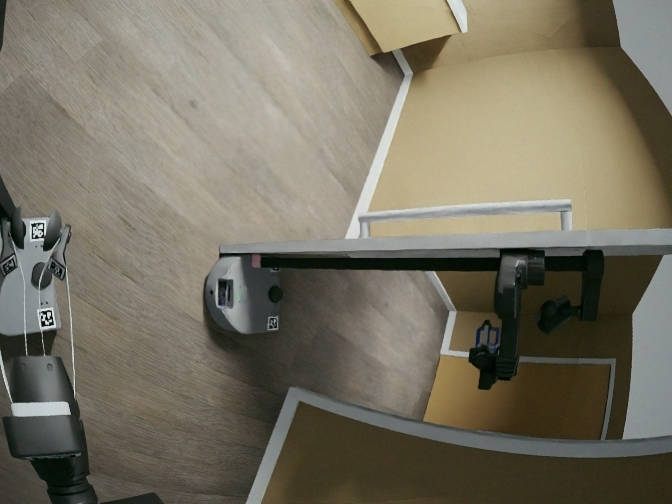

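Call:
execute_actions --actions '[{"r1":{"base":{"rotate_rad":-0.55}}}]' --cameras '[]'

Call:
execute_actions --actions '[{"r1":{"base":{"translate_m":0.4}}}]' --cameras '[]'

Call:
execute_actions --actions '[{"r1":{"base":{"rotate_rad":0.55}}}]' --cameras '["r1_nav_camera","r1_head_camera"]'

Scene clock: 476.80 s.
r1.base_odometry: x=+0.962 y=-0.079 heading=-0.927 (m, m, rad; r1's odometry frame)
r1.turned_by_wheels: -0.550 (rad since the last result)
r1.turned_by_imu: -0.550 (rad since the last result)
r1.base_tilt: forward=+0.9 right=-1.5 (deg)
r1.lidar_m: 1.38 0.79 2.17 2.61 2.29 1.78 1.75 1.87 1.57 1.53 1.65 1.41
r1.head_depth_mm: 1179 1301 1465 1667 1660 1404 1218 / 1182 1308 1476 1673 1673 1408 1218 / 1182 1313 1467 1671 1675 1417 1227 / 1207 1342 1552 1959 1688 1424 1224 / 3246 3494 2735 2088 1708 1313 1235 / 3214 3499 2744 2097 1705 1259 1213 / 742 3356 2774 2132 1716 1256 1211
r1.base_status: done
r1.joint_positions: lift_m=+0.900 arm_m=+0.000 wrist_yaw_rad=+2.997 wrist_pitch_rad=-0.412 wrist_roll_rad=+0.000 gripper_m=+0.030 head_pan_rad=-0.007 head_tilt_rad=-0.606
r1.joint_status: not commanded
r1.motor_effort: left_wheel=+2(6) right_wheel=-1(4) lift_m=+34(35) arm_m=+0(0) wrist_yaw_rad=+2(2) wrist_pitch_rad=+5(5) wrist_roll_rad=+1(1) gripper_m=-1(0) head_pan_rad=+5(4) head_tilt_rad=+4(4) (%)
r1.hand_pose: x=+0.0111 y=+0.0779 z=+0.9137 quat_wxyz=(+0.194, +0.700, +0.095, +0.680) (m; r1's base frame)
r1.wrist_depth_mm: - - - - - - - / - - - - - - - / - - - - - - 800 / - - - - - - 783 / - - - - - - 982 / - - - - - - - / - - - - - - 912
r2.base_odometry: x=-1.120 y=-1.037 heading=-1.434 (m, m, rad; r2's odometry frame)
r2.turned_by_wheels: +0.000 (rad since the last result)
r2.turned_by_imu: +0.000 (rad since the last result)
r2.base_tilt: forward=+1.0 right=-1.5 (deg)
r2.lidar_m: 0.86 0.28 0.19 0.18 0.18 0.24 0.94 2.06 1.96 0.75 0.60 2.84
r2.head_depth_mm: - - - - - 325 424 / - - - - - 304 376 / - - - - - 290 337 / - - - - - - 310 / - - - - - - 295 / - - - - - - - / - - - - - - -
r2.base_status: not commanded
r2.joint_positions: lift_m=+0.949 arm_m=+0.002 wrist_yaw_rad=+1.569 wrist_pitch_rad=-0.179 wrist_roll_rad=+0.008 gripper_m=+0.093 head_pan_rad=+1.193 head_tilt_rad=-0.594
r2.joint_status: not commanded
r2.on_its_own: gripper_m is held at +0.092, not at your +0.060, by its stall guard, which is not easing now
r2.motor_effort: left_wheel=-1(1) right_wheel=+2(2) lift_m=+48(48) arm_m=-2(1) wrist_yaw_rad=+0(1) wrist_pitch_rad=+9(10) wrist_roll_rad=+0(0) gripper_m=-19(19) head_pan_rad=+3(3) head_tilt_rad=-2(2) (%)
r2.hand_pose: x=+0.2265 y=-0.1479 z=+1.0189 quat_wxyz=(+0.542, +0.544, -0.456, +0.451) (m; r2's base frame)
r2.wrist_depth_mm: 426 626 - - - - - / 422 639 - 115 161 - - / 426 626 - 173 168 - - / 423 588 149 124 126 - - / 418 543 158 139 170 133 - / 411 - 155 141 138 130 - / 393 617 149 147 144 - -
pictures: none
No camera images: the call's "cameras" was empty. Leave "cameras" out to get every camera's image.

Scene clock: 481.97 s.
r1.base_odometry: x=+1.202 y=-0.399 heading=-0.927 (m, m, rad; r1's odometry frame)
r1.turned_by_wheels: +0.000 (rad since the last result)
r1.turned_by_imu: +0.003 (rad since the last result)
r1.base_tilt: forward=+0.9 right=-1.5 (deg)
r1.lidar_m: 0.98 0.59 0.50 2.58 2.75 2.19 2.15 2.05 1.60 1.57 1.29 1.00
r1.head_depth_mm: 827 916 1025 1171 1361 1403 1217 / 830 919 1034 1175 1368 1416 1223 / 835 923 1037 1184 1377 1419 1222 / 868 3093 2480 1950 1643 1423 1229 / 2879 3214 2722 2094 1688 1429 1232 / 2912 3240 2740 2094 1699 1433 1089 / 2910 3112 2542 2119 1718 1442 1244
r1.base_status: done
r1.joint_positions: lift_m=+0.900 arm_m=+0.000 wrist_yaw_rad=+2.997 wrist_pitch_rad=-0.412 wrist_roll_rad=+0.000 gripper_m=+0.030 head_pan_rad=-0.007 head_tilt_rad=-0.606
r1.joint_status: not commanded
r1.motor_effort: left_wheel=+1(6) right_wheel=-2(1) lift_m=+34(34) arm_m=+0(0) wrist_yaw_rad=+2(2) wrist_pitch_rad=+5(5) wrist_roll_rad=+1(1) gripper_m=+0(0) head_pan_rad=+5(4) head_tilt_rad=+4(4) (%)
r1.hand_pose: x=+0.0111 y=+0.0779 z=+0.9137 quat_wxyz=(+0.194, +0.700, +0.095, +0.680) (m; r1's base frame)
r1.wrist_depth_mm: - - - - - 496 762 / - - - - - 569 974 / - - - - 692 642 - / - - - - 733 900 - / - - - - 782 - - / - - - - 893 - - / - - - - 931 - -
r2.base_odometry: x=-1.120 y=-1.037 heading=-1.434 (m, m, rad; r2's odometry frame)
r2.turned_by_wheels: +0.000 (rad since the last result)
r2.turned_by_imu: +0.000 (rad since the last result)
r2.base_tilt: forward=+1.1 right=-1.5 (deg)
r2.lidar_m: 0.86 0.28 0.19 0.18 0.18 0.24 0.58 2.06 1.96 0.74 0.60 2.85
r2.head_depth_mm: - - - - - 325 424 / - - - - - 304 376 / - - - - - 290 337 / - - - - - - 310 / - - - - - - 295 / - - - - - - - / - - - - - - -
r2.base_status: not commanded
r2.joint_positions: lift_m=+0.949 arm_m=+0.002 wrist_yaw_rad=+1.569 wrist_pitch_rad=-0.179 wrist_roll_rad=+0.008 gripper_m=+0.093 head_pan_rad=+1.193 head_tilt_rad=-0.594
r2.joint_status: not commanded
r2.on_its_own: gripper_m is held at +0.092, not at your +0.060, by its stall guard, which is not easing now
r2.motor_effort: left_wheel=-1(1) right_wheel=+2(2) lift_m=+49(48) arm_m=-2(2) wrist_yaw_rad=+1(1) wrist_pitch_rad=+10(9) wrist_roll_rad=+0(0) gripper_m=-19(20) head_pan_rad=+2(2) head_tilt_rad=-2(2) (%)
r2.hand_pose: x=+0.2265 y=-0.1479 z=+1.0189 quat_wxyz=(+0.542, +0.544, -0.456, +0.451) (m; r2's base frame)
r2.wrist_depth_mm: 427 631 - - - - - / 423 638 - 115 161 - - / 426 629 - 173 169 - - / 425 585 150 124 126 - - / 420 546 158 139 170 133 - / 411 - 155 140 138 131 - / 391 624 149 147 144 - -
pictures: none
No camera images: the call's "cameras" was empty. Leave "cameras" out to get every camera's image.

Scene clock: 483.90 s.
r1.base_odometry: x=+1.202 y=-0.399 heading=-0.377 (m, m, rad; r1's odometry frame)
r1.turned_by_wheels: +0.550 (rad since the last result)
r1.turned_by_imu: +0.548 (rad since the last result)
r1.base_tilt: forward=+0.7 right=-1.5 (deg)
r1.lidar_m: 0.58 0.50 2.58 2.74 2.17 2.15 2.01 1.59 1.57 1.27 1.00 0.98
r1.head_depth_mm: 2971 3059 2528 2040 1657 1397 1215 / 3015 425 2441 2038 1667 1408 1219 / 2670 430 2676 2063 1669 1412 1079 / 2368 439 2638 2072 1693 1424 1081 / 2021 445 1535 1587 1562 1379 1060 / 984 392 901 967 790 883 954 / 670 384 558 635 692 730 1221
r1.base_status: done
r1.joint_positions: lift_m=+0.900 arm_m=+0.000 wrist_yaw_rad=+2.997 wrist_pitch_rad=-0.412 wrist_roll_rad=+0.000 gripper_m=+0.030 head_pan_rad=-0.007 head_tilt_rad=-0.606
r1.joint_status: not commanded
r1.motor_effort: left_wheel=-2(6) right_wheel=+2(6) lift_m=+34(35) arm_m=+0(0) wrist_yaw_rad=+2(2) wrist_pitch_rad=+5(5) wrist_roll_rad=+1(1) gripper_m=+0(0) head_pan_rad=+4(4) head_tilt_rad=+4(4) (%)
r1.hand_pose: x=+0.0111 y=+0.0779 z=+0.9137 quat_wxyz=(+0.194, +0.700, +0.095, +0.680) (m; r1's base frame)
r1.wrist_depth_mm: - - - - - - - / - - - - - - - / - - - - - - - / - - - - - - - / - - - - - - 488 / - - - - - - 547 / - - - - - - 618
r2.base_odometry: x=-1.120 y=-1.037 heading=-1.434 (m, m, rad; r2's odometry frame)
r2.turned_by_wheels: +0.000 (rad since the last result)
r2.turned_by_imu: +0.000 (rad since the last result)
r2.base_tilt: forward=+1.1 right=-1.6 (deg)
r2.lidar_m: 0.85 0.28 0.19 0.18 0.18 0.24 0.58 2.06 1.96 0.75 0.60 2.85
r2.head_depth_mm: - - - - - 325 424 / - - - - - 304 376 / - - - - - 290 337 / - - - - - - 310 / - - - - - - 295 / - - - - - - - / - - - - - - -
r2.base_status: not commanded
r2.joint_positions: lift_m=+0.949 arm_m=+0.002 wrist_yaw_rad=+1.569 wrist_pitch_rad=-0.179 wrist_roll_rad=+0.008 gripper_m=+0.093 head_pan_rad=+1.193 head_tilt_rad=-0.594
r2.joint_status: not commanded
r2.on_its_own: gripper_m is held at +0.092, not at your +0.060, by its stall guard, which is not easing now
r2.motor_effort: left_wheel=-1(1) right_wheel=+1(1) lift_m=+49(48) arm_m=-2(2) wrist_yaw_rad=+0(2) wrist_pitch_rad=+9(9) wrist_roll_rad=+0(0) gripper_m=-19(20) head_pan_rad=+4(2) head_tilt_rad=-3(2) (%)
r2.hand_pose: x=+0.2265 y=-0.1479 z=+1.0189 quat_wxyz=(+0.542, +0.544, -0.456, +0.451) (m; r2's base frame)
r2.wrist_depth_mm: 426 630 - - - - - / 426 649 - 115 161 - - / 421 629 - 173 169 - - / 421 584 149 124 126 - - / 424 547 158 140 171 133 - / 413 - 155 141 139 131 - / 388 622 149 147 143 - -
pictures: r1_head_camera (sideways: a quarter turn clockwise sets it upright), r1_nav_camera (sideways: a quarter turn counterclockwise sets it upright)
camera_calibration (this result's frames):
r1_head_camera: T_world_to_cam=[[-0.594965, 0.0348566, -0.802995, 1.06951], [0.017405, 0.999384, 0.0304855, -0.0391045], [0.803563, 0.00416169, -0.595205, 0.72892], [0, 0, 0, 1]] pos_world=[0.051267, -0.00123255, 1.29386]
r1_nav_camera: T_world_to_cam=[[0.596514, -0.0593661, 0.800404, -1.00028], [-0.0644635, -0.997583, -0.0259484, 0.0814858], [0.80001, -0.0361182, -0.598899, 0.730428], [0, 0, 0, 1]] pos_world=[0.0175825, 0.048288, 1.24019]
Images, in order (width x height): r1_head_camera 896x504, r1_nav_camera 672x504.

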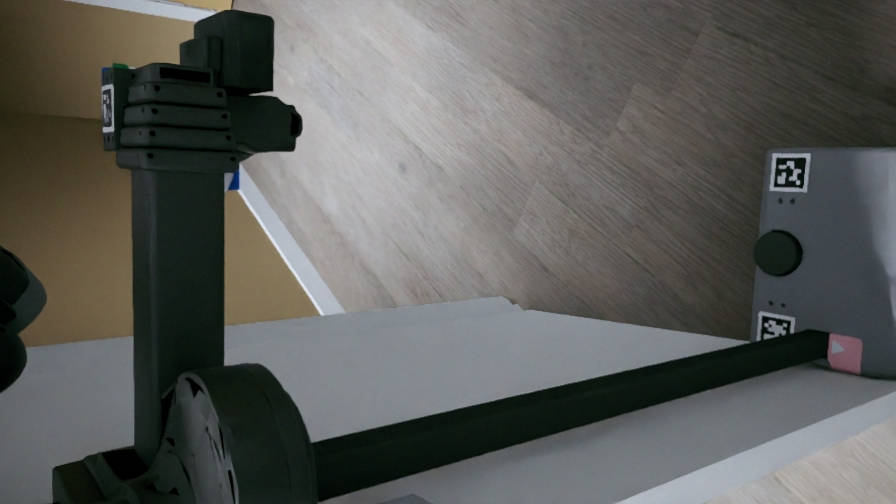

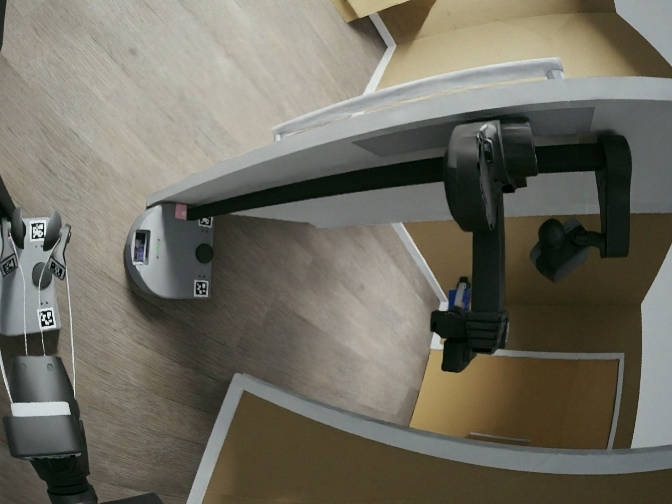

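Call:
execute_actions --actions '[{"r1":{"base":{"translate_m":0.35}},"r2":{"base":{"translate_m":0.4},"joints":{"head_pan_rad":0}}}]' --cameras '["r1_nav_camera"]'

Call:
execute_actions --actions '[{"r1":{"base":{"translate_m":0.38}},"r2":{"base":{"translate_m":0.4}}}]' --cameras '["r1_nav_camera","r2_nav_camera"]'

Scene clock: 492.97 s.
r1.base_odometry: x=+1.528 y=-0.528 heading=-0.377 (m, m, rad; r1's odometry frame)
r1.turned_by_wheels: +0.000 (rad since the last result)
r1.turned_by_imu: +0.001 (rad since the last result)
r1.base_tilt: forward=+0.7 right=-1.4 (deg)
r1.lidar_m: 0.56 0.22 0.19 2.56 2.46 2.43 2.27 1.80 1.78 0.90 0.72 3.02
r1.head_depth_mm: 2640 467 2618 2036 1656 1410 1219 / 2636 474 2629 2056 1669 1407 1173 / 2287 480 2662 2056 1681 1419 1072 / 1949 470 2416 2070 1696 1421 1077 / 1782 391 1243 1307 869 993 1042 / 413 384 627 688 722 696 676 / 397 402 521 508 494 483 473
r1.base_status: done
r1.joint_positions: lift_m=+0.900 arm_m=+0.000 wrist_yaw_rad=+2.997 wrist_pitch_rad=-0.412 wrist_roll_rad=+0.000 gripper_m=+0.030 head_pan_rad=-0.007 head_tilt_rad=-0.606
r1.joint_status: not commanded
r1.motor_effort: left_wheel=-3(3) right_wheel=+3(3) lift_m=+34(34) arm_m=+0(0) wrist_yaw_rad=+1(2) wrist_pitch_rad=+4(5) wrist_roll_rad=+1(1) gripper_m=+0(0) head_pan_rad=+4(5) head_tilt_rad=+4(4) (%)
r1.hand_pose: x=+0.0111 y=+0.0779 z=+0.9137 quat_wxyz=(+0.194, +0.700, +0.095, +0.680) (m; r1's base frame)
r1.wrist_depth_mm: - - - - - 198 207 / - - - - 246 219 230 / - - - - 252 245 260 / - - - - 277 274 295 / - - - - 299 320 342 / - - - - 354 376 404 / - - - - 419 447 489
r2.base_odometry: x=-1.066 y=-1.434 heading=-1.434 (m, m, rad; r2's odometry frame)
r2.turned_by_wheels: +0.000 (rad since the last result)
r2.turned_by_imu: +0.001 (rad since the last result)
r2.base_tilt: forward=+1.0 right=-1.6 (deg)
r2.lidar_m: 1.44 0.31 0.20 0.19 0.19 0.24 0.49 2.25 0.70 0.55 1.53 2.49
r2.head_depth_mm: 2101 2286 2520 2420 1826 320 1141 / 2161 2405 2711 2428 1825 1513 1221 / 1845 2075 2391 2409 1829 1462 1226 / 1554 1719 1912 2129 1836 1467 1226 / 1336 1454 1596 1780 1791 1465 1228 / 1172 1268 1370 1503 1642 1469 1144 / 1049 1123 1202 1296 558 589 628
r2.base_status: done
r2.joint_positions: lift_m=+0.949 arm_m=+0.002 wrist_yaw_rad=+1.569 wrist_pitch_rad=-0.179 wrist_roll_rad=+0.008 gripper_m=+0.093 head_pan_rad=+0.007 head_tilt_rad=-0.594
r2.joint_status: all done
r2.on_its_own: gripper_m is held at +0.092, not at your +0.060, by its stall guard, which is not easing now
r2.motor_effort: left_wheel=+0(4) right_wheel=+0(5) lift_m=+48(49) arm_m=-1(1) wrist_yaw_rad=+1(0) wrist_pitch_rad=+10(9) wrist_roll_rad=+0(0) gripper_m=-19(19) head_pan_rad=-3(30) head_tilt_rad=-2(2) (%)
r2.hand_pose: x=+0.2265 y=-0.1479 z=+1.0189 quat_wxyz=(+0.542, +0.544, -0.456, +0.451) (m; r2's base frame)
r2.wrist_depth_mm: 824 - - - - - - / 843 - - 114 161 - - / 882 - - 173 169 - - / 899 - 150 123 126 - - / 910 - 158 139 159 133 - / 420 - 155 140 138 131 - / 415 - 149 147 143 - -
pictures: r1_nav_camera (sideways: a quarter turn counterclockwise sets it upright)
camera_calibration (this result's frames):
r1_nav_camera: T_world_to_cam=[[0.596501, -0.059366, 0.800414, -1.00029], [-0.064463, -0.997583, -0.0259494, 0.081487], [0.80002, -0.0361183, -0.598886, 0.730411], [0, 0, 0, 1]] pos_world=[0.0175835, 0.048288, 1.24019]
Images, in order (width x height): r1_nav_camera 672x504.

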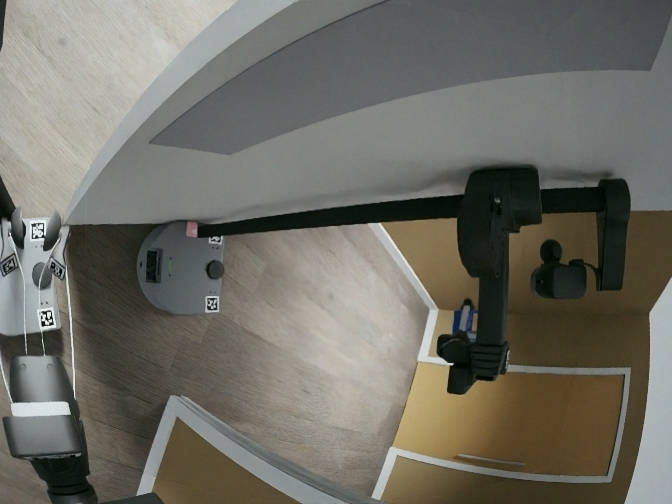

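Scene clock: 497.93 s.
r1.base_odometry: x=+1.881 y=-0.667 heading=-0.375 (m, m, rad; r1's odometry frame)
r1.turned_by_wheels: +0.002 (rad since the last result)
r1.turned_by_imu: +0.910 (rad since the last result)
r1.base_tilt: forward=+0.7 right=-1.5 (deg)
r1.lidar_m: 0.15 - 0.15 2.51 2.60 2.07 1.99 0.90 0.72 2.97 0.48 0.17
r1.head_depth_mm: - - - - - - 328 / - - - - - - - / - - - - - - - / - - - - - - - / - - - - - - - / - - - - - - - / - - - - - - -
r1.base_status: translate_m off_target (by the wheels' count: +0.3797 of +0.3800)
r1.joint_positions: lift_m=+0.900 arm_m=+0.000 wrist_yaw_rad=+2.999 wrist_pitch_rad=-0.416 wrist_roll_rad=+0.000 gripper_m=+0.030 head_pan_rad=-0.007 head_tilt_rad=-0.602
r1.joint_status: not commanded
r1.on_its_own: left_wheel is at rest, and its effort (+66) is outside its rest range (-18 to +18)
r1.motor_effort: left_wheel=+66(83) right_wheel=-5(10) lift_m=+33(34) arm_m=-1(0) wrist_yaw_rad=+1(2) wrist_pitch_rad=+6(6) wrist_roll_rad=+1(1) gripper_m=+1(0) head_pan_rad=+4(5) head_tilt_rad=+1(4) (%)
r1.hand_pose: x=+0.0107 y=+0.0775 z=+0.9129 quat_wxyz=(+0.195, +0.700, +0.097, +0.680) (m; r1's base frame)
r1.wrist_depth_mm: - - - - 153 124 104 / - - - - 163 131 109 / - - - - 175 139 115 / - - - - 192 149 122 / - - - - 202 159 129 / - - - - 210 172 137 / - - - - 268 185 146
r2.base_odometry: x=-1.011 y=-1.830 heading=-1.435 (m, m, rad; r2's odometry frame)
r2.turned_by_wheels: +0.000 (rad since the last result)
r2.turned_by_imu: +0.001 (rad since the last result)
r2.base_tilt: forward=+1.0 right=-1.7 (deg)
r2.lidar_m: 1.16 0.83 0.38 0.22 0.28 0.32 0.80 2.45 0.72 1.33 1.78 2.14
r2.head_depth_mm: 1798 1960 2149 2307 1829 320 1142 / 1812 2028 2271 2399 1825 1513 1229 / 1476 1669 1913 2162 1826 1467 1230 / 1242 1366 1533 1734 1774 1468 1229 / 1073 1167 1279 1420 1587 1470 1229 / 944 1015 1100 1202 1322 1396 1225 / 841 898 966 1041 1133 1238 1229
r2.base_status: done
r2.joint_positions: lift_m=+0.949 arm_m=+0.002 wrist_yaw_rad=+1.569 wrist_pitch_rad=-0.179 wrist_roll_rad=+0.008 gripper_m=+0.093 head_pan_rad=+0.007 head_tilt_rad=-0.594
r2.joint_status: not commanded
r2.on_its_own: gripper_m is held at +0.092, not at your +0.060, by its stall guard, which is not easing now
r2.motor_effort: left_wheel=-2(4) right_wheel=+2(4) lift_m=+48(49) arm_m=-2(2) wrist_yaw_rad=+1(0) wrist_pitch_rad=+10(9) wrist_roll_rad=+0(0) gripper_m=-20(20) head_pan_rad=-2(3) head_tilt_rad=-2(3) (%)
r2.hand_pose: x=+0.2265 y=-0.1479 z=+1.0189 quat_wxyz=(+0.542, +0.544, -0.456, +0.451) (m; r2's base frame)
r2.wrist_depth_mm: 689 846 - - - - - / 718 866 - 115 160 - - / 730 890 - 173 169 - - / 746 874 149 124 126 - - / 762 872 158 140 158 134 - / 760 - 155 141 138 130 - / 767 - 149 147 144 - -
pictures: r1_nav_camera (sideways: a quarter turn counterclockwise sets it upright), r2_nav_camera (sideways: a quarter turn counterclockwise sets it upright)
camera_calibration (this result's frames):
r1_nav_camera: T_world_to_cam=[[0.593952, -0.059106, 0.802326, -1.00277], [-0.0639732, -0.997609, -0.0261336, 0.081724], [0.801953, -0.0358053, -0.596313, 0.727052], [0, 0, 0, 1]] pos_world=[0.0177618, 0.0482914, 1.24023]
r2_nav_camera: T_world_to_cam=[[0.550666, 0.0125257, 0.834632, -1.05228], [0.00622552, -0.999921, 0.0108989, 0.0434425], [0.834702, -0.00080564, -0.550701, 0.671014], [0, 0, 0, 1]] pos_world=[0.0190871, 0.0571603, 1.24732]
Images, in order (width x height): r1_nav_camera 672x504, r2_nav_camera 672x504.

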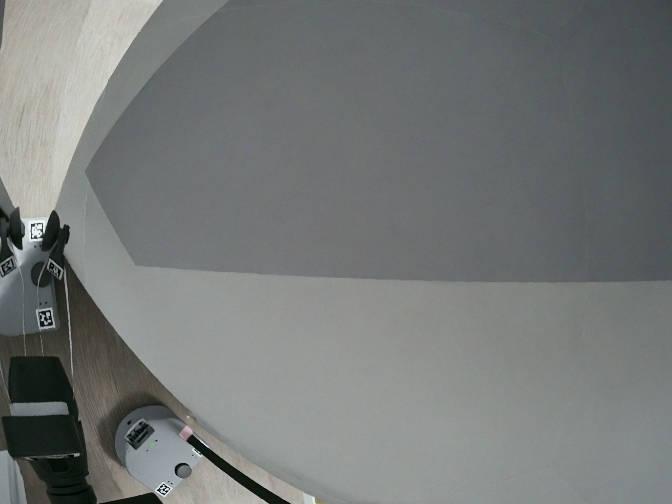

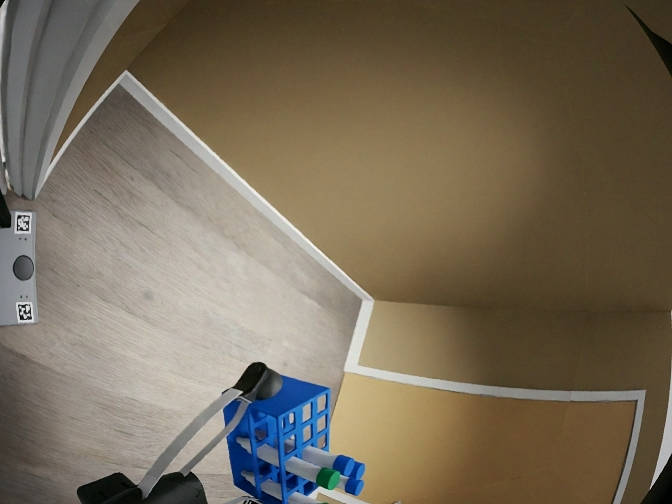

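Call:
execute_actions --actions '[{"r1":{"base":{"translate_m":0.2}},"r2":{"base":{"translate_m":0.3}}}]' --cameras '["r1_nav_camera","r1_head_camera"]'

Scene clock: 505.17 s.
r1.base_odometry: x=+2.067 y=-0.740 heading=-0.373 (m, m, rad; r1's odometry frame)
r1.turned_by_wheels: +0.002 (rad since the last result)
r1.turned_by_imu: +0.203 (rad since the last result)
r1.base_tilt: forward=+0.7 right=-1.6 (deg)
r1.lidar_m: - - 2.45 2.44 2.61 2.17 1.59 0.88 2.04 0.67 0.15 -
r1.head_depth_mm: - - - - - - - / - - - - - - - / - - - - - - - / - - - - - - - / - - - - - - - / - - - - - - - / - - - - - - -
r1.base_status: translate_m off_target (by the wheels' count: +0.1998 of +0.2000)
r1.joint_positions: lift_m=+0.900 arm_m=+0.000 wrist_yaw_rad=+2.999 wrist_pitch_rad=-0.416 wrist_roll_rad=+0.000 gripper_m=+0.030 head_pan_rad=-0.007 head_tilt_rad=-0.602
r1.joint_status: not commanded
r1.on_its_own: left_wheel is at rest, and its effort (+54) is outside its rest range (-18 to +18)
r1.motor_effort: left_wheel=+54(67) right_wheel=-7(10) lift_m=+33(33) arm_m=+0(0) wrist_yaw_rad=+0(1) wrist_pitch_rad=+5(6) wrist_roll_rad=+1(1) gripper_m=+1(0) head_pan_rad=+4(4) head_tilt_rad=+2(2) (%)
r1.hand_pose: x=+0.0107 y=+0.0775 z=+0.9129 quat_wxyz=(+0.195, +0.700, +0.097, +0.680) (m; r1's base frame)
r1.wrist_depth_mm: - - - - 133 93 71 / - - - - 139 96 73 / - - - - 147 100 77 / - - - - 156 104 79 / - - - - 157 108 81 / - - - - 155 114 84 / - - - - 208 118 86
r2.base_odometry: x=-0.971 y=-2.127 heading=-1.435 (m, m, rad; r2's odometry frame)
r2.turned_by_wheels: +0.000 (rad since the last result)
r2.turned_by_imu: +0.001 (rad since the last result)
r2.base_tilt: forward=+0.9 right=-1.7 (deg)
r2.lidar_m: 0.96 0.68 0.65 0.51 0.35 0.34 1.16 0.92 1.19 1.48 1.97 1.87
r2.head_depth_mm: 1572 1710 1870 2074 1832 320 1146 / 1481 1707 1943 2171 1829 1511 1227 / 1205 1352 1550 1829 1828 1466 1225 / 1013 1119 1250 1414 1614 1470 1229 / 872 952 1047 1159 1300 1390 1229 / 769 827 898 982 1079 1203 1201 / 686 733 787 850 923 1010 1103
r2.base_status: done
r2.joint_positions: lift_m=+0.949 arm_m=+0.002 wrist_yaw_rad=+1.569 wrist_pitch_rad=-0.179 wrist_roll_rad=+0.008 gripper_m=+0.093 head_pan_rad=+0.007 head_tilt_rad=-0.594
r2.joint_status: not commanded
r2.on_its_own: gripper_m is held at +0.092, not at your +0.060, by its stall guard, which is not easing now
r2.motor_effort: left_wheel=-2(3) right_wheel=+2(7) lift_m=+48(48) arm_m=-1(2) wrist_yaw_rad=+0(1) wrist_pitch_rad=+10(10) wrist_roll_rad=+0(0) gripper_m=-19(19) head_pan_rad=-3(4) head_tilt_rad=-2(2) (%)
r2.hand_pose: x=+0.2265 y=-0.1479 z=+1.0189 quat_wxyz=(+0.542, +0.544, -0.456, +0.451) (m; r2's base frame)
r2.wrist_depth_mm: 584 710 925 - - - - / 592 732 964 115 161 - - / 612 752 958 172 168 - - / 620 739 149 124 126 - - / 644 737 158 140 158 133 - / 648 - 155 140 139 131 - / 636 841 149 147 143 - -
pictures: r1_head_camera (sideways: a quarter turn clockwise sets it upright), r1_nav_camera (sideways: a quarter turn counterclockwise sets it upright)
camera_calibration (this result's frames):
r1_head_camera: T_world_to_cam=[[-0.592385, 0.0345972, -0.804912, 1.07199], [0.0168998, 0.999391, 0.0305188, -0.0391448], [0.805478, 0.004476, -0.592609, 0.725531], [0, 0, 0, 1]] pos_world=[0.0512931, -0.00121433, 1.29401]
r1_nav_camera: T_world_to_cam=[[0.593952, -0.0591061, 0.802326, -1.00277], [-0.0639734, -0.997609, -0.0261336, 0.0817239], [0.801953, -0.0358055, -0.596313, 0.727052], [0, 0, 0, 1]] pos_world=[0.0177618, 0.0482914, 1.24023]
Images, in order (width x height): r1_head_camera 896x504, r1_nav_camera 672x504.

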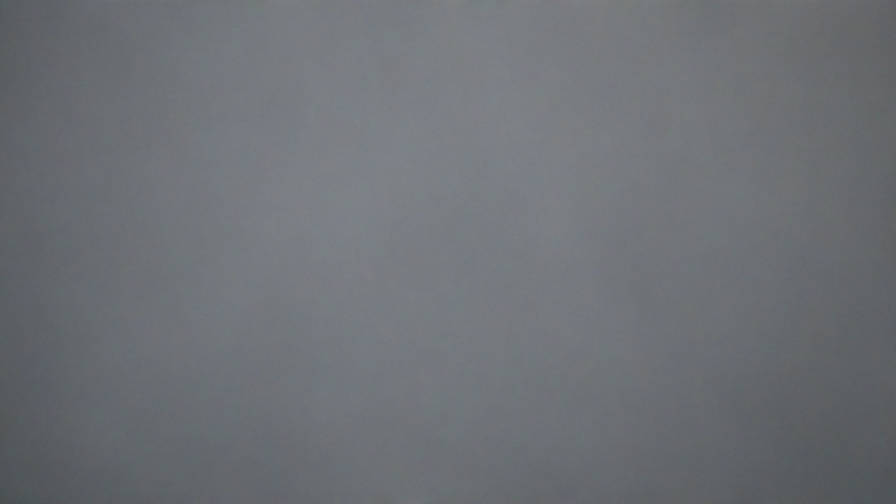

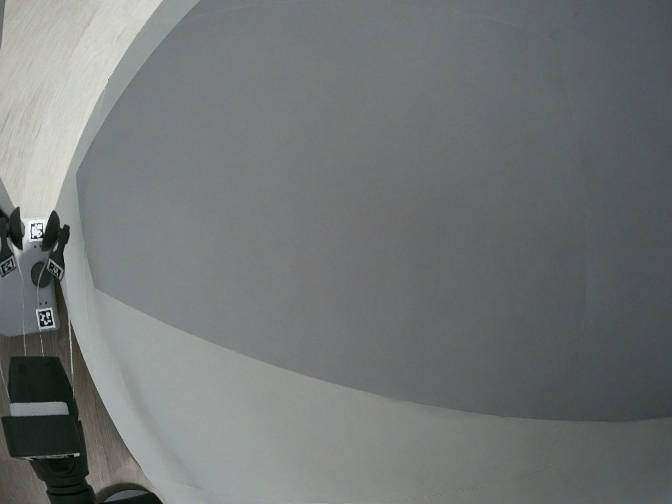

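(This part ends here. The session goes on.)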